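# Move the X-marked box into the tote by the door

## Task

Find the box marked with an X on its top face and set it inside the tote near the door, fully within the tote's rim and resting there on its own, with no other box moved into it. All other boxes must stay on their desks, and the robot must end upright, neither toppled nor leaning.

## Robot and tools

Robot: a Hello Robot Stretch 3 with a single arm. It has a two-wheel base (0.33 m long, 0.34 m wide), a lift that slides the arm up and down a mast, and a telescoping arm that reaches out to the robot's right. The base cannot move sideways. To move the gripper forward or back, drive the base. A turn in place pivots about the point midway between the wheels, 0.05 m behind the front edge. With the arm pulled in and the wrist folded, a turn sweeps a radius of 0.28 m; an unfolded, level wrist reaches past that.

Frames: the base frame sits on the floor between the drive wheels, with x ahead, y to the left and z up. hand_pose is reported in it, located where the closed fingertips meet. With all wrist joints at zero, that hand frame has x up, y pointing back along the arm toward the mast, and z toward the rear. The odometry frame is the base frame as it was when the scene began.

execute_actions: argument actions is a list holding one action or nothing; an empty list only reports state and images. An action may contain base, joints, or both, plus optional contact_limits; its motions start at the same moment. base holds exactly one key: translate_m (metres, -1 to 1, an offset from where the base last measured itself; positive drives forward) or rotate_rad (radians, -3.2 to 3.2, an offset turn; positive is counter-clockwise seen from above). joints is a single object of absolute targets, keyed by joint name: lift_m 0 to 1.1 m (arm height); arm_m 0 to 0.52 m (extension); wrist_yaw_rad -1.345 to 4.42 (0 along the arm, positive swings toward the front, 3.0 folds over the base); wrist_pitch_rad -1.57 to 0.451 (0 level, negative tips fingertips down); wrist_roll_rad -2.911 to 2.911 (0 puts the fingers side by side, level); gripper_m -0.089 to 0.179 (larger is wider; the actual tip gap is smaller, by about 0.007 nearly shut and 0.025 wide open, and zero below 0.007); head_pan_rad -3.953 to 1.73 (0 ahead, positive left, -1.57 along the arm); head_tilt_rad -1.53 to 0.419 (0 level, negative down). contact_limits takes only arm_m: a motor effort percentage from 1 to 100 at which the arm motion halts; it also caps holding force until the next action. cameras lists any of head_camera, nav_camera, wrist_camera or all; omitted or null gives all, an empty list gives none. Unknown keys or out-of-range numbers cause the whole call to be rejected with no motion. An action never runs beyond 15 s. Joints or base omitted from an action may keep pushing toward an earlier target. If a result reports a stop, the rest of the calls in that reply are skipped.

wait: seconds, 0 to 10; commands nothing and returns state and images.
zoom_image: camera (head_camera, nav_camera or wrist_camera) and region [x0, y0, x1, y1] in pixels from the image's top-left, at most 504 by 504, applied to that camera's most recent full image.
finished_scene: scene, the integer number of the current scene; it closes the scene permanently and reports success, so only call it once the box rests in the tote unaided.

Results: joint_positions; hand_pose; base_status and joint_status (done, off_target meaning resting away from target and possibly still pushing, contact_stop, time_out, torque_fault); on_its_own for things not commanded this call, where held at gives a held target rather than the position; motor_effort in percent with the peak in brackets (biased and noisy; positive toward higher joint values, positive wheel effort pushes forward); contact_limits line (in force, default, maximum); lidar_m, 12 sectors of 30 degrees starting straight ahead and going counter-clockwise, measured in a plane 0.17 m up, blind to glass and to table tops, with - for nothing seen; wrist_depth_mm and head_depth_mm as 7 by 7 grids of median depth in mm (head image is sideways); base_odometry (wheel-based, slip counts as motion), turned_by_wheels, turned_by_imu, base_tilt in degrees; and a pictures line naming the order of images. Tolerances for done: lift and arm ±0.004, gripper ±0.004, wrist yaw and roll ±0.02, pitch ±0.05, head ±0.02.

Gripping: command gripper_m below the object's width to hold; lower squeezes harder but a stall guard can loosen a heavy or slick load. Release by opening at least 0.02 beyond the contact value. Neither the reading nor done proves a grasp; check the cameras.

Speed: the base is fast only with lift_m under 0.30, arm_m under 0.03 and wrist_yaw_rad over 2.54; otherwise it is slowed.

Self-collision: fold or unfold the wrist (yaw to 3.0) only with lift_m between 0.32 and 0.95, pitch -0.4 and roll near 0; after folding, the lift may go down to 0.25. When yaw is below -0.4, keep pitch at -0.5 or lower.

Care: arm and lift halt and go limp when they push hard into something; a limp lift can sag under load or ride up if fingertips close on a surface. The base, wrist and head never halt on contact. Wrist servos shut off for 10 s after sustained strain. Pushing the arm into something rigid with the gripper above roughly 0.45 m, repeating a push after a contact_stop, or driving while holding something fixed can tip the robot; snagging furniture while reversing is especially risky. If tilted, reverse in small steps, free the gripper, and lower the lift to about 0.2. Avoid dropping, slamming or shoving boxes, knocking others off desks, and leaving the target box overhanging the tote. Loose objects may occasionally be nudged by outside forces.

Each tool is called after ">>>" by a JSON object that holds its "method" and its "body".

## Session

>>> {"method": "execute_actions", "body": {"actions": [{"joints":{"lift_m":0.28,"head_tilt_rad":-0.5}}]}}

Scene clock: 2.17 s.
base_odometry: x=+0.000 y=+0.000 heading=+0.000 (m, m, rad; odometry frame)
turned_by_wheels: +0.000 (rad since the last result)
turned_by_imu: +0.000 (rad since the last result)
base_tilt: forward=-0.2 right=+0.0 (deg)
lidar_m: 0.84 0.95 1.55 2.16 1.07 0.90 0.89 1.01 1.28 1.26 1.00 0.84
head_depth_mm: 654 705 765 840 931 1039 1172 / 665 718 784 860 953 1071 1214 / 677 734 804 882 982 1107 1235 / 692 750 826 906 1015 1145 1249 / 701 766 840 935 1039 1182 1266 / 701 784 862 956 1077 1226 1294 / 718 805 878 985 1110 1272 1285
base_status: not commanded
joint_positions: lift_m=+0.280 arm_m=+0.000 wrist_yaw_rad=+2.860 wrist_pitch_rad=-0.478 wrist_roll_rad=-0.002 gripper_m=+0.037 head_pan_rad=-0.001 head_tilt_rad=-0.493
joint_status: all done
motor_effort: left_wheel=+0(0) right_wheel=+0(0) lift_m=+21(24) arm_m=+0(0) wrist_yaw_rad=+0(0) wrist_pitch_rad=+8(8) wrist_roll_rad=+0(0) gripper_m=-1(2) head_pan_rad=+0(1) head_tilt_rad=-5(44) (%)
hand_pose: x=+0.0390 y=+0.0627 z=+0.2797 quat_wxyz=(+0.263, +0.703, +0.070, +0.658) (m; base frame)
wrist_depth_mm: - - - - - - 880 / - - - - - - 899 / - 836 839 852 842 866 827 / 658 664 665 681 676 676 700 / 549 - 570 558 572 560 570 / 467 - - 478 497 481 488 / - - - 414 409 419 420
pictures: head_camera (sideways: a quarter turn clockwise sets it upright), nav_camera (sideways: a quarter turn counterclockwise sets it upright), wrist_camera
Images, in order (width x height): head_camera 896x504, nav_camera 672x504, wrist_camera 644x364.

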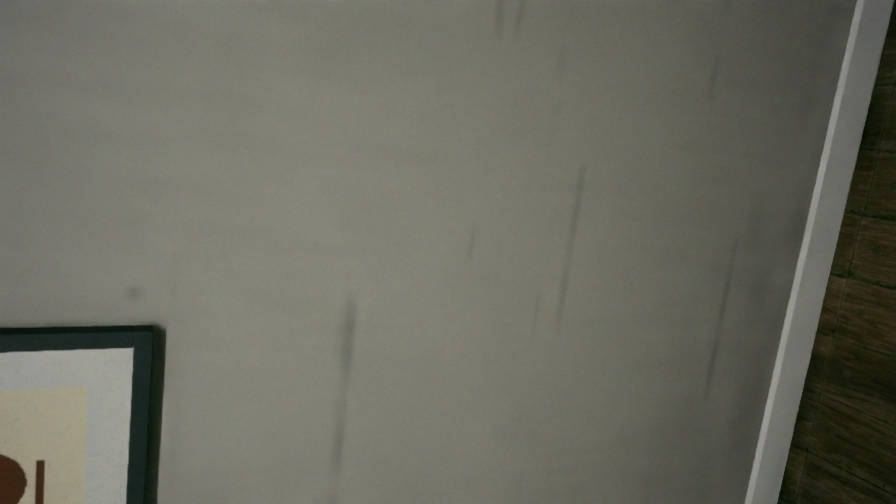

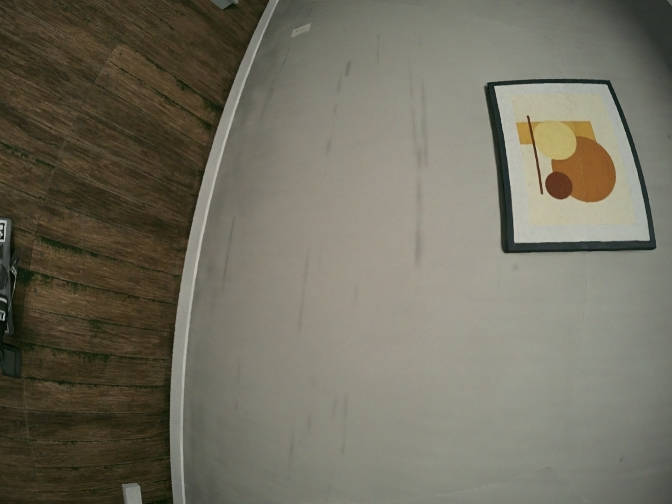

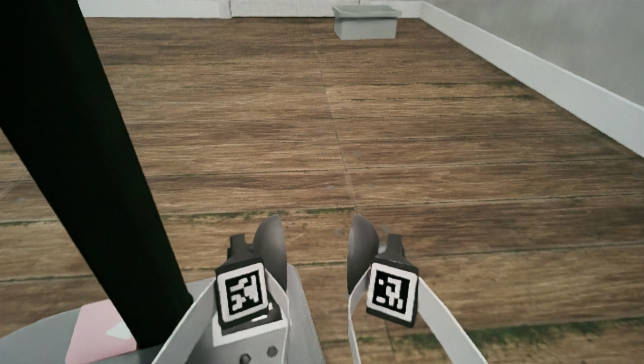

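>>> {"method": "execute_actions", "body": {"actions": [{"joints":{"head_pan_rad":-1.85}}], "cameras": ["head_camera","nav_camera"]}}

Scene clock: 3.73 s.
base_odometry: x=+0.000 y=+0.000 heading=+0.000 (m, m, rad; odometry frame)
turned_by_wheels: +0.000 (rad since the last result)
turned_by_imu: +0.000 (rad since the last result)
base_tilt: forward=-0.2 right=+0.0 (deg)
lidar_m: 0.84 0.95 1.56 2.16 1.07 0.90 0.89 1.00 1.28 1.26 1.00 0.84
head_depth_mm: 1354 1474 1617 1277 1045 1558 1316 / 1353 1456 1599 1272 1036 1602 1307 / 1333 1450 1587 1252 1032 1594 1308 / 1321 1440 1573 1248 1025 1579 1300 / 1319 1436 1567 1178 1013 1572 1293 / 1314 1422 1557 1227 1012 1567 1288 / 1303 1407 1545 1218 1002 1553 1282
base_status: not commanded
joint_positions: lift_m=+0.280 arm_m=+0.000 wrist_yaw_rad=+2.860 wrist_pitch_rad=-0.478 wrist_roll_rad=-0.002 gripper_m=+0.037 head_pan_rad=-1.843 head_tilt_rad=-0.494
joint_status: all done
motor_effort: left_wheel=-1(0) right_wheel=+0(0) lift_m=+21(21) arm_m=+0(0) wrist_yaw_rad=+0(0) wrist_pitch_rad=+7(7) wrist_roll_rad=+0(0) gripper_m=+0(1) head_pan_rad=-4(42) head_tilt_rad=-4(4) (%)
hand_pose: x=+0.0390 y=+0.0627 z=+0.2797 quat_wxyz=(+0.263, +0.703, +0.070, +0.658) (m; base frame)
wrist_depth_mm: - - - - - - 885 / - - - - - - 894 / - 848 836 852 846 868 823 / 652 670 673 668 687 684 688 / 553 - 572 562 570 561 567 / 470 - - 472 492 481 484 / - - - 419 410 421 426
pictures: head_camera (sideways: a quarter turn clockwise sets it upright), nav_camera (sideways: a quarter turn counterclockwise sets it upright)
Images, in order (width x height): head_camera 896x504, nav_camera 672x504.

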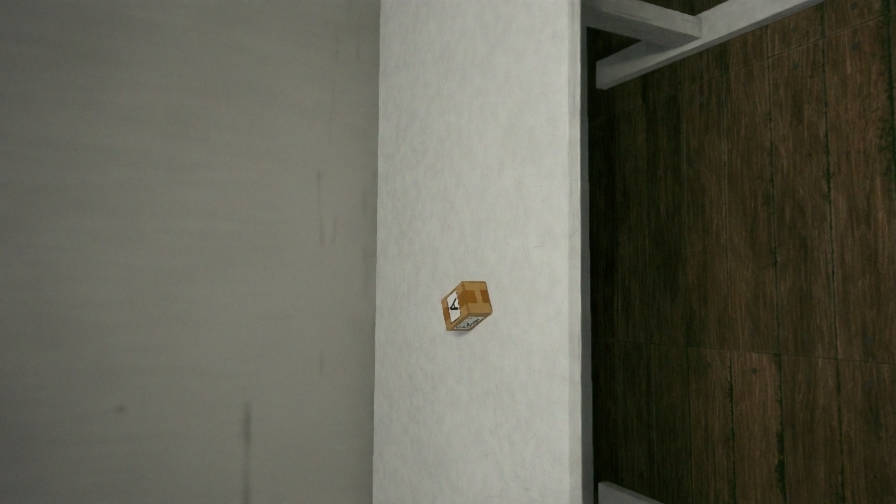

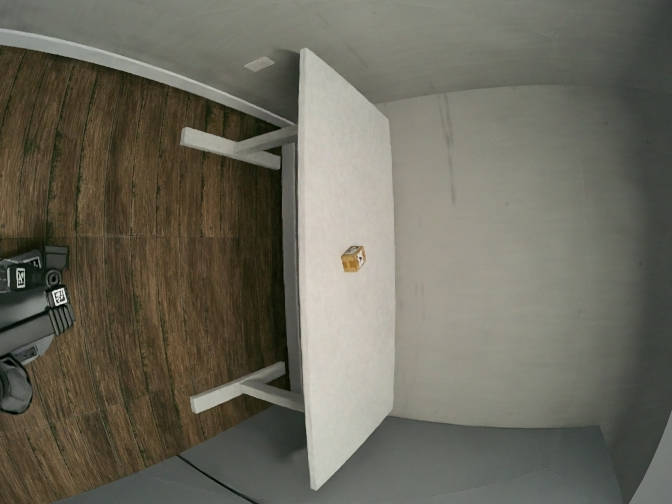

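>>> {"method": "execute_actions", "body": {"actions": [{"base":{"rotate_rad":1.7},"joints":{"head_pan_rad":0.5}}], "cameras": []}}

>>> {"method": "execute_actions", "body": {"actions": [{"base":{"translate_m":1.0}}], "cameras": ["nav_camera"]}}

>>> {"method": "execute_actions", "body": {"actions": [{"base":{"translate_m":0.75},"joints":{"head_pan_rad":1.5}}], "cameras": ["nav_camera","head_camera"]}}

Scene clock: 6.30 s.
base_odometry: x=+0.000 y=+0.000 heading=+1.700 (m, m, rad; odometry frame)
turned_by_wheels: +1.700 (rad since the last result)
turned_by_imu: +1.656 (rad since the last result)
base_tilt: forward=-0.2 right=+0.0 (deg)
lidar_m: 2.17 1.01 0.89 0.90 1.07 1.59 1.26 0.94 0.84 0.84 1.01 1.88
head_depth_mm: 2020 2161 2293 2442 2058 1583 1309 / 2121 2322 2512 2621 2011 1594 1302 / 1117 1229 1380 1564 1800 1578 1304 / 1019 1107 1220 1364 1539 1565 1295 / 929 1009 1096 1209 1352 1483 1296 / 857 923 1002 1095 1206 1335 1290 / 795 852 920 998 1081 1205 1258
base_status: done
joint_positions: lift_m=+0.280 arm_m=+0.000 wrist_yaw_rad=+2.860 wrist_pitch_rad=-0.478 wrist_roll_rad=-0.002 gripper_m=+0.037 head_pan_rad=+0.493 head_tilt_rad=-0.494
joint_status: all done
motor_effort: left_wheel=-2(8) right_wheel=+2(8) lift_m=+21(21) arm_m=+0(0) wrist_yaw_rad=+0(0) wrist_pitch_rad=+8(8) wrist_roll_rad=+0(1) gripper_m=+1(0) head_pan_rad=+4(45) head_tilt_rad=-4(4) (%)
hand_pose: x=+0.0390 y=+0.0627 z=+0.2797 quat_wxyz=(+0.263, +0.703, +0.070, +0.658) (m; base frame)
wrist_depth_mm: - 857 854 846 833 850 848 / - 948 943 945 946 929 936 / - 843 849 847 873 873 880 / 658 668 672 672 686 687 698 / 545 - 567 559 576 567 572 / 464 - - 474 496 483 483 / - - - 416 410 420 419
pictures: none
No camera images: the call's "cameras" was empty. Leave "cameras" out to get every camera's image.

Scene clock: 11.33 s.
base_odometry: x=-0.129 y=+0.992 heading=+1.700 (m, m, rad; odometry frame)
turned_by_wheels: +0.000 (rad since the last result)
turned_by_imu: +0.003 (rad since the last result)
base_tilt: forward=-0.1 right=-0.1 (deg)
lidar_m: 1.21 1.49 0.58 0.58 0.70 1.31 2.11 1.29 1.15 1.16 1.36 1.21
head_depth_mm: 1142 1219 1293 1378 1479 1544 1317 / 1235 1316 1418 1530 1641 1595 1308 / 1355 1451 1567 1689 1815 1582 1303 / 1489 1619 1752 1922 1944 1576 1308 / 1659 1815 1982 2205 2001 1568 1293 / 1876 2056 2305 2487 1993 1563 1263 / 2133 2390 2626 2312 696 758 843
base_status: done
joint_positions: lift_m=+0.280 arm_m=+0.000 wrist_yaw_rad=+2.860 wrist_pitch_rad=-0.478 wrist_roll_rad=-0.002 gripper_m=+0.037 head_pan_rad=+0.493 head_tilt_rad=-0.495
joint_status: not commanded
motor_effort: left_wheel=-2(7) right_wheel=+2(7) lift_m=+21(21) arm_m=+0(0) wrist_yaw_rad=+0(0) wrist_pitch_rad=+8(7) wrist_roll_rad=+1(1) gripper_m=+0(0) head_pan_rad=+4(5) head_tilt_rad=-4(4) (%)
hand_pose: x=+0.0390 y=+0.0627 z=+0.2797 quat_wxyz=(+0.263, +0.703, +0.070, +0.658) (m; base frame)
wrist_depth_mm: - 573 565 567 559 - - / - 628 618 618 609 - - / - 674 693 685 677 866 879 / 671 663 658 672 673 674 692 / 548 - 566 562 570 562 571 / 469 - - 474 497 480 486 / - - - 415 412 420 420
pictures: nav_camera (sideways: a quarter turn counterclockwise sets it upright)
Images, in order (width x height): nav_camera 672x504.

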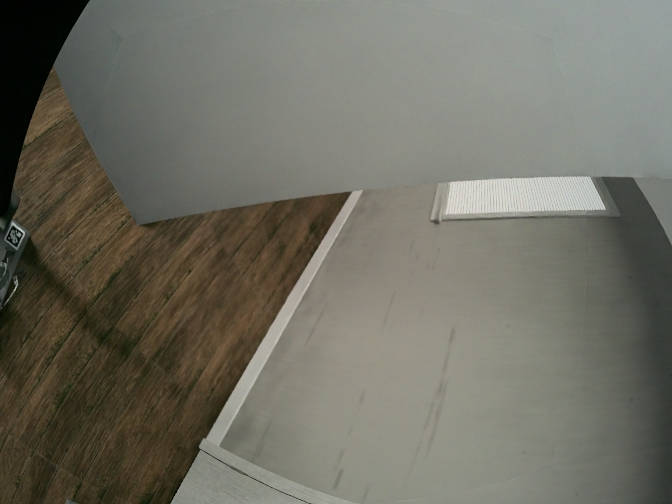

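Scene clock: 15.60 s.
base_odometry: x=-0.225 y=+1.735 heading=+1.700 (m, m, rad; odometry frame)
turned_by_wheels: +0.000 (rad since the last result)
turned_by_imu: +0.002 (rad since the last result)
base_tilt: forward=-0.2 right=+0.0 (deg)
lidar_m: 0.53 0.64 1.20 0.78 0.61 0.78 2.54 1.56 1.39 0.93 0.57 0.53
head_depth_mm: 2692 2964 3226 2866 2045 1609 1320 / 2781 3025 3300 2824 2040 1583 1306 / 2871 3072 3404 2800 2042 1593 1310 / 2937 3118 3503 2788 2009 1575 1301 / 3029 3157 3546 2735 2005 1575 1293 / 3109 3284 3597 2580 1847 1235 1231 / 701 734 775 816 860 914 978
base_status: done
joint_positions: lift_m=+0.280 arm_m=+0.000 wrist_yaw_rad=+2.860 wrist_pitch_rad=-0.478 wrist_roll_rad=-0.002 gripper_m=+0.037 head_pan_rad=+1.493 head_tilt_rad=-0.495
joint_status: all done
motor_effort: left_wheel=-3(6) right_wheel=+2(6) lift_m=+21(21) arm_m=+0(0) wrist_yaw_rad=+0(0) wrist_pitch_rad=+8(8) wrist_roll_rad=+0(0) gripper_m=+1(0) head_pan_rad=+5(45) head_tilt_rad=-4(4) (%)
hand_pose: x=+0.0390 y=+0.0627 z=+0.2797 quat_wxyz=(+0.263, +0.703, +0.070, +0.658) (m; base frame)
wrist_depth_mm: - 787 - - - 975 625 / - 845 - - - 957 626 / - 803 834 845 861 835 621 / 506 661 672 666 684 691 609 / 522 - 566 551 579 562 545 / 463 - - 469 493 477 485 / - - - 418 409 419 419
pictures: head_camera (sideways: a quarter turn clockwise sets it upright), nav_camera (sideways: a quarter turn counterclockwise sets it upright)
Images, in order (width x height): head_camera 896x504, nav_camera 672x504.

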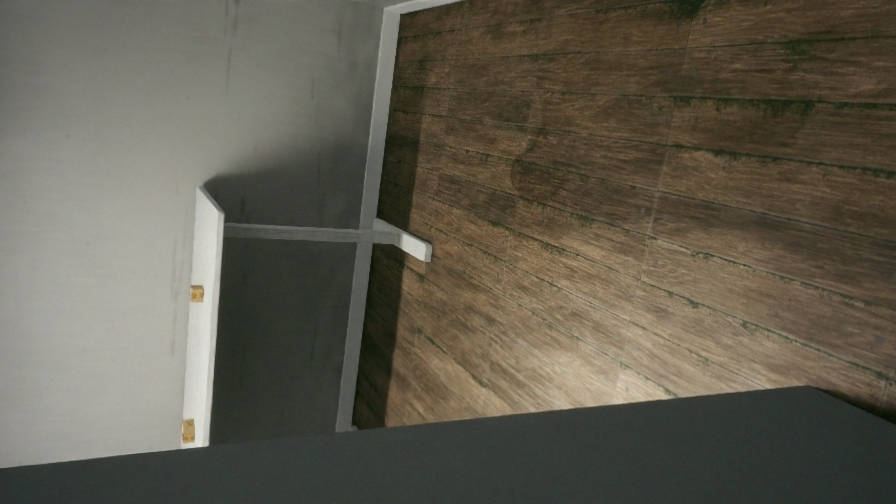

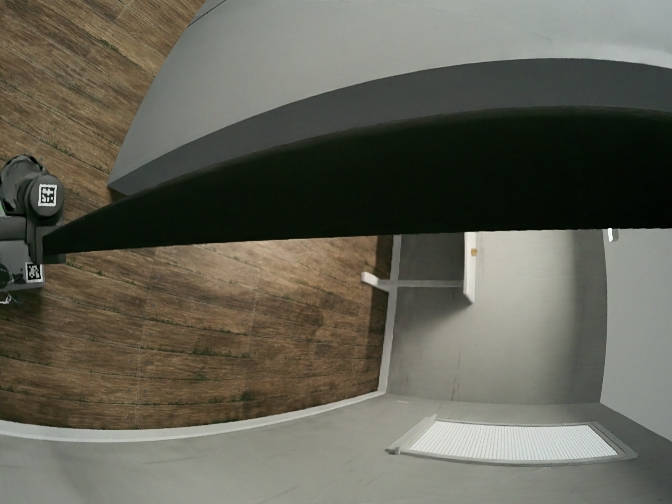

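Thick partition. Head west.

>>> {"method": "execute_actions", "body": {"actions": [{"base":{"rotate_rad":1.28},"joints":{"head_pan_rad":0.9,"head_tilt_rad":-0.35}}], "cameras": []}}

>>> {"method": "execute_actions", "body": {"actions": [{"base":{"translate_m":1.0}}], "cameras": ["nav_camera","head_camera"]}}

Scene clock: 17.90 s.
base_odometry: x=-0.225 y=+1.735 heading=+2.980 (m, m, rad; odometry frame)
turned_by_wheels: +1.280 (rad since the last result)
turned_by_imu: +1.247 (rad since the last result)
base_tilt: forward=-0.1 right=+0.0 (deg)
lidar_m: 2.22 0.60 0.55 1.44 1.94 1.44 1.39 0.71 0.53 0.53 0.56 0.77
head_depth_mm: 561 612 672 745 838 953 1369 / 511 552 603 659 726 814 926 / 471 504 545 593 648 713 798 / 452 479 513 552 596 647 709 / 512 547 584 627 679 741 809 / 603 649 701 767 848 944 1054 / 731 798 882 988 1125 1297 1365
base_status: done
joint_positions: lift_m=+0.280 arm_m=+0.000 wrist_yaw_rad=+2.860 wrist_pitch_rad=-0.478 wrist_roll_rad=-0.002 gripper_m=+0.037 head_pan_rad=+0.907 head_tilt_rad=-0.358
joint_status: all done
motor_effort: left_wheel=-2(8) right_wheel=+2(7) lift_m=+21(21) arm_m=+0(0) wrist_yaw_rad=+0(0) wrist_pitch_rad=+8(8) wrist_roll_rad=+0(1) gripper_m=+0(0) head_pan_rad=-4(40) head_tilt_rad=+5(25) (%)
hand_pose: x=+0.0390 y=+0.0627 z=+0.2797 quat_wxyz=(+0.263, +0.703, +0.070, +0.658) (m; base frame)
wrist_depth_mm: - - - - 584 527 579 / - - - - 606 591 654 / - 827 843 838 654 672 779 / 666 667 691 670 670 683 680 / 545 - 573 565 563 573 567 / 467 - - 472 494 479 481 / - - - 418 409 413 421
pictures: none
No camera images: the call's "cameras" was empty. Leave "cameras" out to get every camera's image.

Scene clock: 23.00 s.
base_odometry: x=-1.212 y=+1.897 heading=+2.979 (m, m, rad; odometry frame)
turned_by_wheels: +0.000 (rad since the last result)
turned_by_imu: +0.003 (rad since the last result)
base_tilt: forward=-0.2 right=+0.0 (deg)
lidar_m: 2.02 2.01 2.78 1.31 0.52 0.60 1.93 0.77 0.57 0.55 0.58 0.80
head_depth_mm: 2449 2525 2509 2740 2469 1828 1453 / 2667 2807 2837 3064 2490 1826 1447 / 2976 3132 3256 3280 2489 1807 1447 / 3323 3563 3719 3780 2450 1817 1431 / 3228 3394 3564 3685 2418 1796 1430 / 2981 3189 3344 3414 2416 1785 1425 / 2855 2944 3078 3260 2423 1777 1425
base_status: done
joint_positions: lift_m=+0.280 arm_m=+0.000 wrist_yaw_rad=+2.860 wrist_pitch_rad=-0.478 wrist_roll_rad=-0.002 gripper_m=+0.037 head_pan_rad=+0.907 head_tilt_rad=-0.358
joint_status: not commanded
motor_effort: left_wheel=-2(6) right_wheel=+2(7) lift_m=+21(21) arm_m=+0(0) wrist_yaw_rad=+0(0) wrist_pitch_rad=+8(8) wrist_roll_rad=+0(0) gripper_m=+1(0) head_pan_rad=-3(3) head_tilt_rad=+5(5) (%)
hand_pose: x=+0.0390 y=+0.0627 z=+0.2797 quat_wxyz=(+0.263, +0.703, +0.070, +0.658) (m; base frame)
wrist_depth_mm: - - - - - - - / - 995 - - - - - / - 772 841 859 851 866 869 / 456 677 679 677 672 687 695 / 494 - 569 556 566 562 564 / 466 - - 475 495 481 491 / - - - 412 413 422 421
pictures: head_camera (sideways: a quarter turn clockwise sets it upright), nav_camera (sideways: a quarter turn counterclockwise sets it upright)
Images, in order (width x height): head_camera 896x504, nav_camera 672x504.

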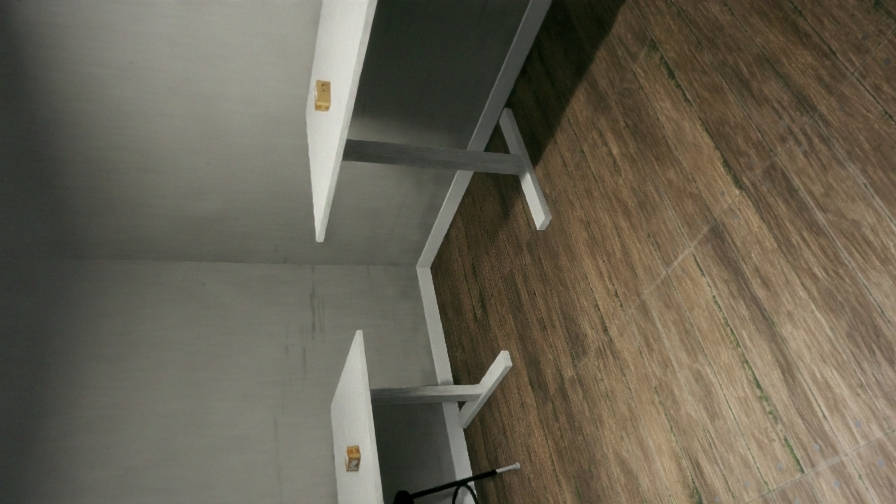

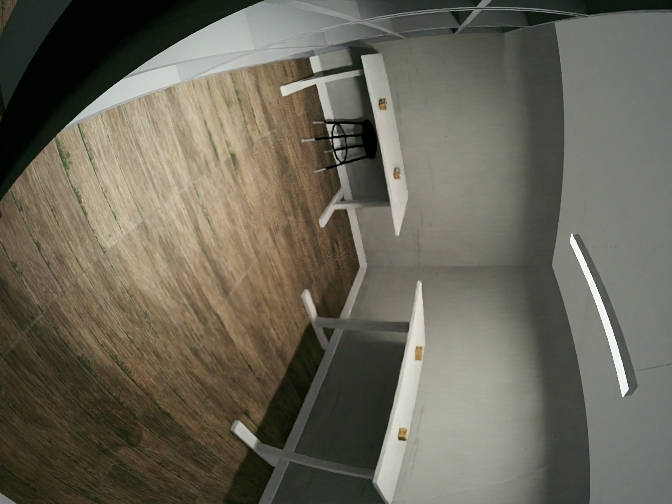

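>>> {"method": "execute_actions", "body": {"actions": [{"base":{"rotate_rad":0.8},"joints":{"head_pan_rad":-0.45,"head_tilt_rad":-0.3}}], "cameras": []}}

>>> {"method": "execute_actions", "body": {"actions": [{"base":{"translate_m":1.0}}], "cameras": ["nav_camera","head_camera"]}}

>>> {"method": "execute_actions", "body": {"actions": [{"joints":{"head_pan_rad":0.8}}], "cameras": ["head_camera"]}}

Scene clock: 24.97 s.
base_odometry: x=-1.212 y=+1.897 heading=-2.504 (m, m, rad; odometry frame)
turned_by_wheels: +0.800 (rad since the last result)
turned_by_imu: +0.780 (rad since the last result)
base_tilt: forward=-0.2 right=+0.0 (deg)
lidar_m: 2.64 2.75 0.46 0.48 2.39 1.06 0.63 0.55 0.55 0.65 1.17 2.02
head_depth_mm: 1994 2097 2184 2268 2406 1961 1515 / 2041 2116 2259 2377 2453 1924 1511 / 2139 2254 2326 2466 2538 1924 1509 / 2186 2321 2384 2596 2531 1931 1495 / 2285 2407 2502 2718 2610 1909 1486 / 2358 2491 2596 2853 2658 1900 1483 / 2496 2633 2701 3023 2599 1877 1484
base_status: done
joint_positions: lift_m=+0.280 arm_m=+0.000 wrist_yaw_rad=+2.860 wrist_pitch_rad=-0.478 wrist_roll_rad=-0.002 gripper_m=+0.037 head_pan_rad=-0.443 head_tilt_rad=-0.309
joint_status: all done
motor_effort: left_wheel=-2(8) right_wheel=+2(6) lift_m=+21(21) arm_m=+0(0) wrist_yaw_rad=-1(0) wrist_pitch_rad=+8(8) wrist_roll_rad=+0(1) gripper_m=-1(0) head_pan_rad=-4(43) head_tilt_rad=+6(15) (%)
hand_pose: x=+0.0390 y=+0.0627 z=+0.2797 quat_wxyz=(+0.263, +0.703, +0.070, +0.658) (m; base frame)
wrist_depth_mm: - 636 539 474 - - - / - 972 594 525 - - - / - 794 671 586 837 860 892 / 659 669 667 626 693 690 684 / 547 - 564 557 575 570 571 / 471 - - 471 495 480 487 / - - - 415 415 425 422
pictures: none
No camera images: the call's "cameras" was empty. Leave "cameras" out to get every camera's image.

Scene clock: 30.07 s.
base_odometry: x=-2.015 y=+1.302 heading=-2.504 (m, m, rad; odometry frame)
turned_by_wheels: +0.000 (rad since the last result)
turned_by_imu: +0.003 (rad since the last result)
base_tilt: forward=-0.2 right=+0.0 (deg)
lidar_m: 1.64 2.13 1.74 1.04 1.20 0.92 1.45 1.27 1.28 1.50 1.26 1.71
head_depth_mm: 1402 1468 1547 1258 1710 1800 1471 / 1456 1521 1600 1133 1774 1864 1516 / 1504 1585 1665 1226 1888 1925 1505 / 1571 1650 1726 1212 1956 1925 1505 / 1626 1709 1818 1311 2064 1907 1495 / 1688 1777 1892 1306 2147 1895 1491 / 1768 1849 1979 1424 1729 1785 1479
base_status: done
joint_positions: lift_m=+0.280 arm_m=+0.000 wrist_yaw_rad=+2.860 wrist_pitch_rad=-0.478 wrist_roll_rad=-0.002 gripper_m=+0.037 head_pan_rad=-0.443 head_tilt_rad=-0.309
joint_status: not commanded
motor_effort: left_wheel=-2(7) right_wheel=+2(6) lift_m=+21(21) arm_m=+0(0) wrist_yaw_rad=+0(0) wrist_pitch_rad=+8(8) wrist_roll_rad=+0(1) gripper_m=+0(0) head_pan_rad=-4(4) head_tilt_rad=+5(7) (%)
hand_pose: x=+0.0390 y=+0.0627 z=+0.2797 quat_wxyz=(+0.263, +0.703, +0.070, +0.658) (m; base frame)
wrist_depth_mm: - 962 - - - - - / - 976 - - - - - / - 832 857 866 850 878 864 / 662 651 664 677 681 680 686 / 542 - 572 558 572 564 556 / 467 - - 476 490 478 487 / - - - 414 411 419 423
pictures: head_camera (sideways: a quarter turn clockwise sets it upright), nav_camera (sideways: a quarter turn counterclockwise sets it upright)
Images, in order (width x height): head_camera 896x504, nav_camera 672x504.

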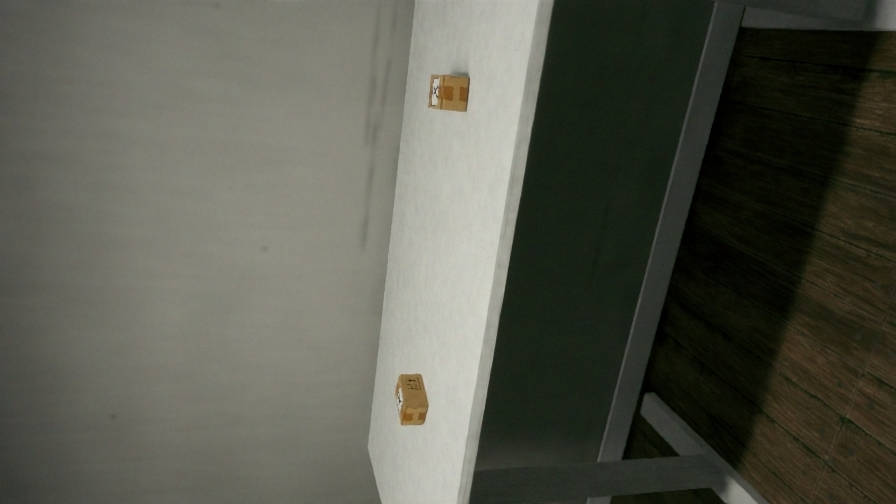

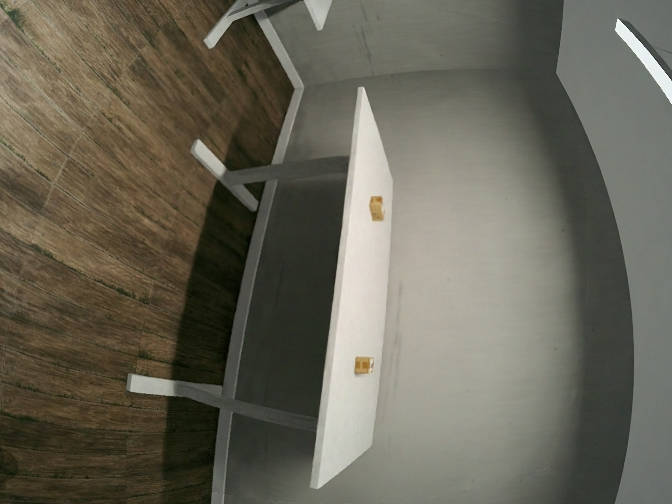

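Scene clock: 31.30 s.
base_odometry: x=-2.015 y=+1.302 heading=-2.504 (m, m, rad; odometry frame)
turned_by_wheels: +0.000 (rad since the last result)
turned_by_imu: +0.000 (rad since the last result)
base_tilt: forward=-0.2 right=+0.0 (deg)
lidar_m: 1.64 2.13 1.75 1.04 1.20 0.92 1.45 1.27 1.28 1.51 1.26 1.70
head_depth_mm: 2121 2258 2366 2277 2587 1944 1517 / 2146 2249 2394 2236 2597 1943 1511 / 2144 2250 2385 2218 2549 1932 1512 / 2140 2264 2397 2025 2401 1922 1500 / 2148 2257 2387 2389 2518 1915 1497 / 2163 2281 2409 2359 2518 1893 1493 / 2150 2273 2397 2443 2479 1899 1485
base_status: not commanded
joint_positions: lift_m=+0.280 arm_m=+0.000 wrist_yaw_rad=+2.860 wrist_pitch_rad=-0.478 wrist_roll_rad=-0.002 gripper_m=+0.037 head_pan_rad=+0.793 head_tilt_rad=-0.309
joint_status: all done
motor_effort: left_wheel=-2(2) right_wheel=+2(2) lift_m=+21(21) arm_m=+0(0) wrist_yaw_rad=+0(0) wrist_pitch_rad=+8(7) wrist_roll_rad=+1(1) gripper_m=+0(1) head_pan_rad=+5(43) head_tilt_rad=+6(6) (%)
hand_pose: x=+0.0390 y=+0.0627 z=+0.2797 quat_wxyz=(+0.263, +0.703, +0.070, +0.658) (m; base frame)
wrist_depth_mm: - 936 - - - - - / - 959 - - - - - / - 840 861 856 854 879 885 / 655 664 673 668 685 689 690 / 549 - 566 561 569 565 566 / 466 - - 475 498 477 483 / - - - 414 411 419 421
pictures: head_camera (sideways: a quarter turn clockwise sets it upright)
Images, in order (width x height): head_camera 896x504.

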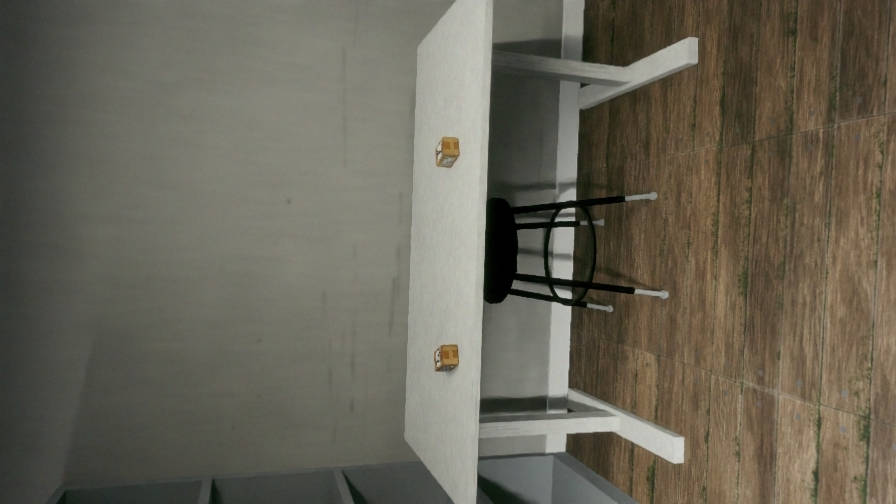

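>>> {"method": "execute_actions", "body": {"actions": [{"base":{"rotate_rad":-0.71},"joints":{"head_pan_rad":0,"head_tilt_rad":-0.45}}], "cameras": []}}

>>> {"method": "execute_actions", "body": {"actions": [{"base":{"translate_m":0.42}}], "cameras": ["head_camera"]}}

>>> {"method": "execute_actions", "body": {"actions": [{"base":{"rotate_rad":1.58},"joints":{"head_pan_rad":-1.57,"wrist_pitch_rad":-0.4}}], "cameras": []}}

>>> {"method": "execute_actions", "body": {"actions": [{"joints":{"lift_m":1.08,"wrist_yaw_rad":0,"gripper_m":0.15}}], "cameras": ["wrist_camera"]}}

Scene clock: 33.10 s.
base_odometry: x=-2.015 y=+1.302 heading=+3.069 (m, m, rad; odometry frame)
turned_by_wheels: -0.710 (rad since the last result)
turned_by_imu: -0.692 (rad since the last result)
base_tilt: forward=-0.2 right=+0.0 (deg)
lidar_m: 1.26 1.64 2.13 2.12 1.70 1.04 0.92 1.63 1.29 1.27 1.37 1.72
head_depth_mm: 1378 1478 1580 1057 1927 1667 1362 / 1400 1504 1524 1302 1923 1666 1353 / 1417 1523 1498 1807 1930 1590 1337 / 1423 1550 1470 1819 1959 1656 1346 / 1443 1562 1451 1851 1974 1646 1337 / 1470 1574 1423 1867 2018 1628 1328 / 1476 1600 1402 1907 2035 1640 1333
base_status: done
joint_positions: lift_m=+0.280 arm_m=+0.000 wrist_yaw_rad=+2.860 wrist_pitch_rad=-0.478 wrist_roll_rad=-0.002 gripper_m=+0.037 head_pan_rad=+0.007 head_tilt_rad=-0.445
joint_status: all done
motor_effort: left_wheel=+2(8) right_wheel=-2(5) lift_m=+21(21) arm_m=+0(0) wrist_yaw_rad=+0(0) wrist_pitch_rad=+7(8) wrist_roll_rad=+0(1) gripper_m=+0(0) head_pan_rad=-4(44) head_tilt_rad=-4(24) (%)
hand_pose: x=+0.0390 y=+0.0627 z=+0.2797 quat_wxyz=(+0.263, +0.703, +0.070, +0.658) (m; base frame)
wrist_depth_mm: - - - - - - - / - - - - - - - / - 837 845 860 864 861 870 / 648 663 675 670 688 690 689 / 551 - 573 549 570 565 570 / 469 - - 473 497 480 480 / - - - 412 414 422 418
pictures: none
No camera images: the call's "cameras" was empty. Leave "cameras" out to get every camera's image.

Scene clock: 36.23 s.
base_odometry: x=-2.434 y=+1.332 heading=+3.069 (m, m, rad; odometry frame)
turned_by_wheels: +0.000 (rad since the last result)
turned_by_imu: +0.001 (rad since the last result)
base_tilt: forward=-0.2 right=-0.1 (deg)
lidar_m: 1.29 1.32 1.32 1.88 2.02 1.39 1.33 1.69 1.34 1.32 1.42 0.85
head_depth_mm: 1036 1110 1193 854 592 1563 1361 / 1043 1119 1204 847 590 1099 1252 / 1063 1141 1213 840 586 1586 1340 / 1072 1158 1223 762 607 1601 1336 / 1082 1166 1240 824 602 1623 1341 / 1092 1178 1251 817 625 1638 1333 / 1109 1204 1261 809 623 1626 1335
base_status: done
joint_positions: lift_m=+0.280 arm_m=+0.000 wrist_yaw_rad=+2.860 wrist_pitch_rad=-0.478 wrist_roll_rad=-0.002 gripper_m=+0.037 head_pan_rad=+0.007 head_tilt_rad=-0.445
joint_status: not commanded
motor_effort: left_wheel=+1(9) right_wheel=-1(4) lift_m=+21(21) arm_m=+0(0) wrist_yaw_rad=+0(0) wrist_pitch_rad=+8(8) wrist_roll_rad=+0(0) gripper_m=-1(0) head_pan_rad=-4(4) head_tilt_rad=-4(4) (%)
hand_pose: x=+0.0390 y=+0.0627 z=+0.2797 quat_wxyz=(+0.263, +0.703, +0.070, +0.658) (m; base frame)
wrist_depth_mm: - - - - - - - / - - - - - - - / - 825 852 866 848 873 873 / 650 670 668 672 679 687 697 / 546 - 580 560 570 567 565 / 467 - - 478 489 477 485 / - - - 414 410 418 423
pictures: head_camera (sideways: a quarter turn clockwise sets it upright)
Images, in order (width x height): head_camera 896x504.

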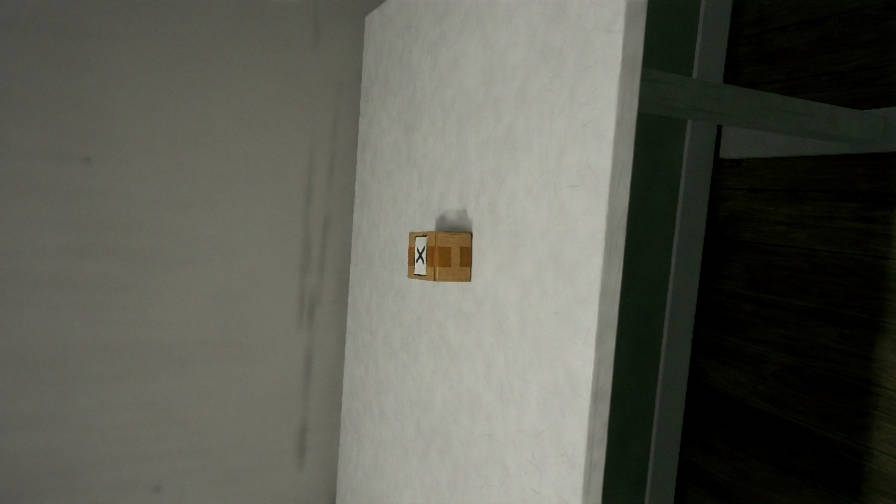

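Scene clock: 38.50 s.
base_odometry: x=-2.434 y=+1.332 heading=-1.634 (m, m, rad; odometry frame)
turned_by_wheels: +1.580 (rad since the last result)
turned_by_imu: +1.539 (rad since the last result)
base_tilt: forward=-0.1 right=-0.1 (deg)
lidar_m: 2.00 1.95 1.39 1.33 1.71 1.34 1.32 1.42 0.85 1.29 1.34 1.32
head_depth_mm: 1044 1119 1199 857 595 1568 1357 / 1060 1137 1217 851 592 1100 1257 / 1067 1147 1224 844 613 1603 1353 / 1075 1157 1225 772 609 1589 1340 / 1089 1176 1245 828 606 1629 1334 / 1098 1192 1263 819 628 1645 1334 / 1113 1206 1259 810 624 1639 1328
base_status: done
joint_positions: lift_m=+0.280 arm_m=+0.000 wrist_yaw_rad=+2.860 wrist_pitch_rad=-0.422 wrist_roll_rad=-0.002 gripper_m=+0.037 head_pan_rad=-1.563 head_tilt_rad=-0.445
joint_status: all done
motor_effort: left_wheel=-2(7) right_wheel=+2(7) lift_m=+21(21) arm_m=+0(0) wrist_yaw_rad=+0(0) wrist_pitch_rad=+12(13) wrist_roll_rad=+0(0) gripper_m=-1(0) head_pan_rad=-3(46) head_tilt_rad=-3(4) (%)
hand_pose: x=+0.0411 y=+0.0699 z=+0.2922 quat_wxyz=(+0.244, +0.704, +0.050, +0.665) (m; base frame)
wrist_depth_mm: - - - - - - - / - - - - - - - / - 957 951 972 966 - - / 681 740 732 750 738 744 758 / 584 608 626 597 612 604 620 / 497 - 507 505 526 507 511 / 442 - - 434 431 441 440
pictures: none
No camera images: the call's "cameras" was empty. Leave "cameras" out to get every camera's image.

Scene clock: 46.60 s.
base_odometry: x=-2.434 y=+1.332 heading=-1.634 (m, m, rad; odometry frame)
turned_by_wheels: +0.000 (rad since the last result)
turned_by_imu: +0.000 (rad since the last result)
base_tilt: forward=-0.2 right=-0.1 (deg)
lidar_m: 2.01 1.95 1.39 1.33 1.70 1.34 1.32 1.42 0.85 1.29 1.33 1.32
head_depth_mm: 1038 1124 - - - - - / 1055 1131 - - - - - / 1066 1144 - - - - - / 1073 1158 1250 740 637 1609 1310 / 1088 1170 1247 831 665 1634 1342 / 1104 1189 1253 819 628 1628 1335 / 1108 1209 1267 812 624 1623 1333
base_status: not commanded
joint_positions: lift_m=+1.080 arm_m=+0.000 wrist_yaw_rad=+0.003 wrist_pitch_rad=-0.421 wrist_roll_rad=-0.002 gripper_m=+0.150 head_pan_rad=-1.563 head_tilt_rad=-0.445
joint_status: all done
motor_effort: left_wheel=-2(2) right_wheel=+2(2) lift_m=+35(37) arm_m=+0(0) wrist_yaw_rad=-4(5) wrist_pitch_rad=+11(12) wrist_roll_rad=+0(0) gripper_m=+0(82) head_pan_rad=-4(3) head_tilt_rad=-4(4) (%)
hand_pose: x=-0.0208 y=-0.3692 z=+1.0917 quat_wxyz=(+0.693, +0.149, -0.690, -0.147) (m; base frame)
wrist_depth_mm: - 985 953 942 907 902 904 / 854 874 899 894 933 936 950 / 596 609 610 577 629 677 - / 458 464 470 471 472 481 - / 375 391 381 384 388 399 395 / - - - - 349 - 341 / - - - - - - -
pictures: wrist_camera
Images, in order (width x height): wrist_camera 644x364.

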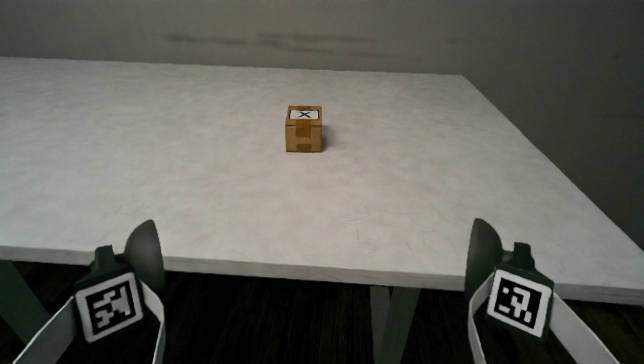

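>>> {"method": "execute_actions", "body": {"actions": [{"base":{"translate_m":0.02},"joints":{"lift_m":1.015,"wrist_pitch_rad":-0.6,"arm_m":0.36}}], "cameras": ["wrist_camera"]}}

Scene clock: 50.60 s.
base_odometry: x=-2.436 y=+1.312 heading=-1.634 (m, m, rad; odometry frame)
turned_by_wheels: +0.000 (rad since the last result)
turned_by_imu: +0.000 (rad since the last result)
base_tilt: forward=-0.2 right=+0.0 (deg)
lidar_m: 1.99 1.93 1.38 1.33 1.73 1.36 1.34 1.44 0.86 1.29 1.31 1.30
head_depth_mm: 1051 1122 1180 764 593 1580 1360 / 1059 1136 - 825 614 1106 1217 / 1069 1143 - 750 613 1597 1350 / 1081 1167 1228 745 608 1610 1343 / 1092 1176 1245 825 629 1613 1335 / 1100 1190 1261 816 627 1639 1335 / 1116 1203 1270 812 623 1615 1334
base_status: done
joint_positions: lift_m=+1.015 arm_m=+0.360 wrist_yaw_rad=+0.002 wrist_pitch_rad=-0.611 wrist_roll_rad=-0.002 gripper_m=+0.150 head_pan_rad=-1.563 head_tilt_rad=-0.445
joint_status: all done
motor_effort: left_wheel=-2(4) right_wheel=+2(4) lift_m=+21(31) arm_m=+4(6) wrist_yaw_rad=-3(4) wrist_pitch_rad=+6(10) wrist_roll_rad=+0(0) gripper_m=+0(0) head_pan_rad=-4(4) head_tilt_rad=-3(3) (%)
hand_pose: x=-0.0212 y=-0.7006 z=+0.9873 quat_wxyz=(+0.675, +0.214, -0.673, -0.212) (m; base frame)
wrist_depth_mm: 456 464 476 484 498 507 535 / 359 355 366 367 377 380 386 / 291 293 297 216 302 308 310 / 245 247 251 187 254 257 259 / 213 219 215 207 219 226 223 / 187 - 190 191 192 - 196 / - 166 169 171 172 170 175
pictures: wrist_camera
Images, in order (width x height): wrist_camera 644x364.

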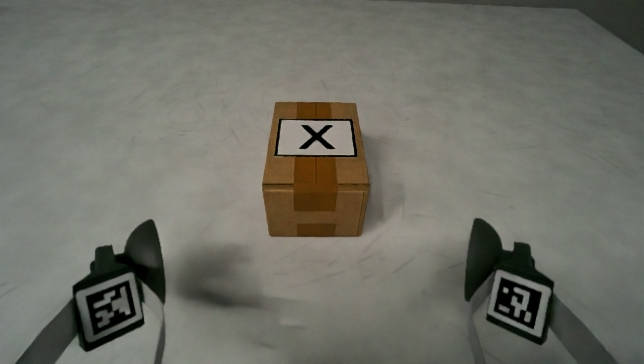

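>>> {"method": "execute_actions", "body": {"actions": [{"joints":{"lift_m":1.009,"arm_m":0.43}}], "cameras": []}}

>>> {"method": "execute_actions", "body": {"actions": [{"joints":{"gripper_m":0.015}}], "cameras": []}}

>>> {"method": "execute_actions", "body": {"actions": [{"joints":{"lift_m":1.04}}], "cameras": ["wrist_camera"]}}

>>> {"method": "execute_actions", "body": {"actions": [{"joints":{"arm_m":0,"wrist_yaw_rad":1.0,"wrist_pitch_rad":-0.4,"head_pan_rad":0}}], "cameras": ["wrist_camera"]}}

Scene clock: 52.47 s.
base_odometry: x=-2.436 y=+1.312 heading=-1.634 (m, m, rad; odometry frame)
turned_by_wheels: +0.000 (rad since the last result)
turned_by_imu: +0.000 (rad since the last result)
base_tilt: forward=-0.2 right=+0.0 (deg)
lidar_m: 1.99 1.93 1.38 1.33 1.73 1.36 1.34 1.44 0.86 1.29 1.31 1.30
head_depth_mm: 1047 1121 1177 784 593 1576 1359 / 1060 1140 1184 846 614 1104 1217 / 1066 1147 - 791 613 1597 1349 / 1075 1162 1231 772 608 1603 1339 / 1095 1172 1243 824 632 1637 1334 / 1101 1187 1250 820 627 1637 1326 / 1116 1202 1264 812 623 1625 1333
base_status: not commanded
joint_positions: lift_m=+1.009 arm_m=+0.430 wrist_yaw_rad=+0.002 wrist_pitch_rad=-0.611 wrist_roll_rad=-0.002 gripper_m=+0.150 head_pan_rad=-1.563 head_tilt_rad=-0.445
joint_status: all done
motor_effort: left_wheel=-2(2) right_wheel=+2(2) lift_m=+21(23) arm_m=+4(4) wrist_yaw_rad=-3(3) wrist_pitch_rad=+6(6) wrist_roll_rad=+0(0) gripper_m=+1(1) head_pan_rad=-3(3) head_tilt_rad=-4(3) (%)
hand_pose: x=-0.0212 y=-0.7706 z=+0.9813 quat_wxyz=(+0.675, +0.214, -0.673, -0.212) (m; base frame)
wrist_depth_mm: 436 448 455 468 478 476 493 / 342 348 354 357 364 368 370 / 282 284 286 290 293 297 301 / 237 238 239 172 246 249 250 / 205 212 202 148 211 220 216 / 181 - 179 131 182 - 188 / - 159 159 147 163 164 168
pictures: none
No camera images: the call's "cameras" was empty. Leave "cameras" out to get every camera's image.

Scene clock: 54.30 s.
base_odometry: x=-2.436 y=+1.312 heading=-1.634 (m, m, rad; odometry frame)
turned_by_wheels: +0.000 (rad since the last result)
turned_by_imu: +0.000 (rad since the last result)
base_tilt: forward=-0.2 right=+0.0 (deg)
lidar_m: 1.99 1.94 1.38 1.33 1.73 1.36 1.34 1.44 0.86 1.29 1.31 1.31
head_depth_mm: 1047 1125 1184 781 593 1581 1366 / 1059 1133 1188 846 614 1104 1225 / 1066 1141 - 793 611 1600 1347 / 1079 1164 1235 745 609 1600 1340 / 1089 1177 1246 825 628 1630 1343 / 1104 1190 1261 817 628 1647 1333 / 1112 1207 1266 811 622 1631 1332
base_status: not commanded
joint_positions: lift_m=+1.009 arm_m=+0.430 wrist_yaw_rad=+0.002 wrist_pitch_rad=-0.613 wrist_roll_rad=-0.002 gripper_m=+0.016 head_pan_rad=-1.563 head_tilt_rad=-0.445
joint_status: all done
motor_effort: left_wheel=-2(2) right_wheel=+2(2) lift_m=+21(21) arm_m=+4(4) wrist_yaw_rad=-2(2) wrist_pitch_rad=+7(7) wrist_roll_rad=+1(0) gripper_m=-18(95) head_pan_rad=-5(3) head_tilt_rad=-4(3) (%)
hand_pose: x=-0.0212 y=-0.7703 z=+0.9810 quat_wxyz=(+0.675, +0.214, -0.673, -0.213) (m; base frame)
wrist_depth_mm: 442 449 458 466 477 479 484 / 340 348 351 357 361 364 371 / 279 283 286 288 292 294 299 / 236 238 239 172 245 248 249 / 206 207 204 148 213 213 215 / 180 181 130 130 134 187 188 / 162 162 157 145 162 166 168
pictures: none
No camera images: the call's "cameras" was empty. Leave "cameras" out to get every camera's image.

Scene clock: 55.37 s.
base_odometry: x=-2.436 y=+1.312 heading=-1.634 (m, m, rad; odometry frame)
turned_by_wheels: +0.000 (rad since the last result)
turned_by_imu: +0.000 (rad since the last result)
base_tilt: forward=-0.2 right=+0.0 (deg)
lidar_m: 1.99 1.93 1.38 1.33 1.73 1.36 1.34 1.44 0.86 1.29 1.31 1.30
head_depth_mm: 1048 1123 - 853 595 1563 1356 / 1058 1124 1233 850 613 1101 1224 / 1067 1129 - 816 612 1592 1345 / 1081 1157 1237 756 607 1601 1343 / 1088 1177 1247 826 630 1627 1339 / 1101 1183 1256 822 628 1631 1336 / 1112 1203 1270 811 624 1627 1336
base_status: not commanded
joint_positions: lift_m=+1.040 arm_m=+0.430 wrist_yaw_rad=+0.002 wrist_pitch_rad=-0.618 wrist_roll_rad=-0.002 gripper_m=+0.016 head_pan_rad=-1.563 head_tilt_rad=-0.445
joint_status: all done
motor_effort: left_wheel=-2(2) right_wheel=+2(2) lift_m=+36(35) arm_m=+4(4) wrist_yaw_rad=-2(2) wrist_pitch_rad=+10(10) wrist_roll_rad=+1(0) gripper_m=-18(19) head_pan_rad=-3(3) head_tilt_rad=-3(4) (%)
hand_pose: x=-0.0212 y=-0.7695 z=+1.0103 quat_wxyz=(+0.675, +0.216, -0.672, -0.214) (m; base frame)
wrist_depth_mm: 505 525 527 542 542 533 536 / 397 406 405 411 415 425 433 / 326 327 335 335 339 344 347 / 276 279 278 172 287 289 291 / 238 240 238 148 247 248 251 / 211 213 129 130 134 219 220 / 189 190 183 145 189 196 197
pictures: wrist_camera
Images, in order (width x height): wrist_camera 644x364.

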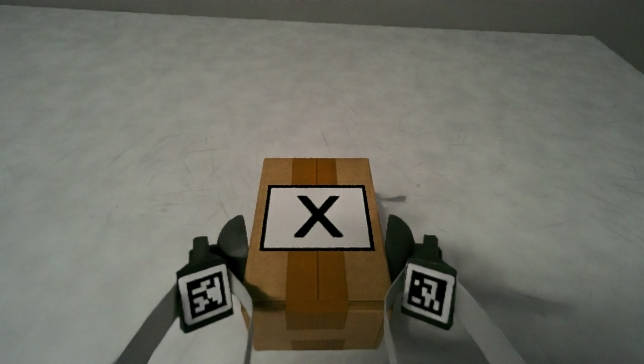

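Scene clock: 59.73 s.
base_odometry: x=-2.436 y=+1.312 heading=-1.634 (m, m, rad; odometry frame)
turned_by_wheels: +0.000 (rad since the last result)
turned_by_imu: +0.000 (rad since the last result)
base_tilt: forward=-0.2 right=-0.1 (deg)
lidar_m: 1.99 1.93 1.38 1.33 1.73 1.36 1.34 1.44 0.86 1.29 1.31 1.30
head_depth_mm: 1988 2163 2304 2498 2195 1677 1348 / 2003 2162 2282 2549 2169 1669 1350 / 2035 2185 2273 2542 2153 1658 1345 / 2042 2208 2291 2585 2154 1652 1345 / 2077 2250 2341 2520 2114 1634 1330 / 2066 2245 2349 2626 2104 1635 1331 / 2096 2287 2288 2618 2098 1619 1321
base_status: not commanded
joint_positions: lift_m=+1.040 arm_m=+0.001 wrist_yaw_rad=+0.999 wrist_pitch_rad=-0.430 wrist_roll_rad=-0.002 gripper_m=+0.016 head_pan_rad=-0.007 head_tilt_rad=-0.445
joint_status: all done
motor_effort: left_wheel=-1(2) right_wheel=+2(2) lift_m=+36(36) arm_m=-3(4) wrist_yaw_rad=+2(4) wrist_pitch_rad=+16(15) wrist_roll_rad=+0(1) gripper_m=-17(17) head_pan_rad=+4(47) head_tilt_rad=-3(3) (%)
hand_pose: x=+0.1660 y=-0.2663 z=+1.0497 quat_wxyz=(+0.680, +0.463, -0.533, +0.199) (m; base frame)
wrist_depth_mm: - - - - - - 873 / - - - 761 739 767 787 / - - - - 514 518 521 / - - - 171 - 400 403 / - - - 148 - 358 327 / - - 130 130 134 - 294 / - - - 145 - - -
pictures: wrist_camera
Images, in order (width x height): wrist_camera 644x364.

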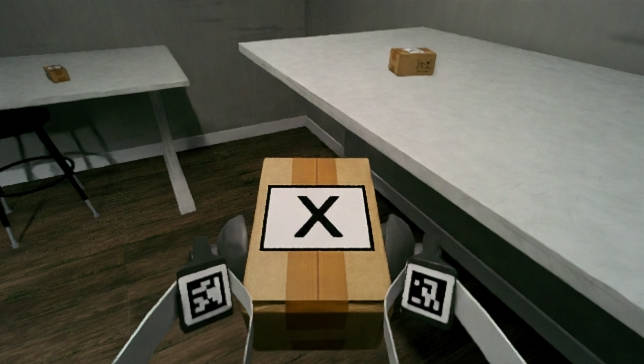

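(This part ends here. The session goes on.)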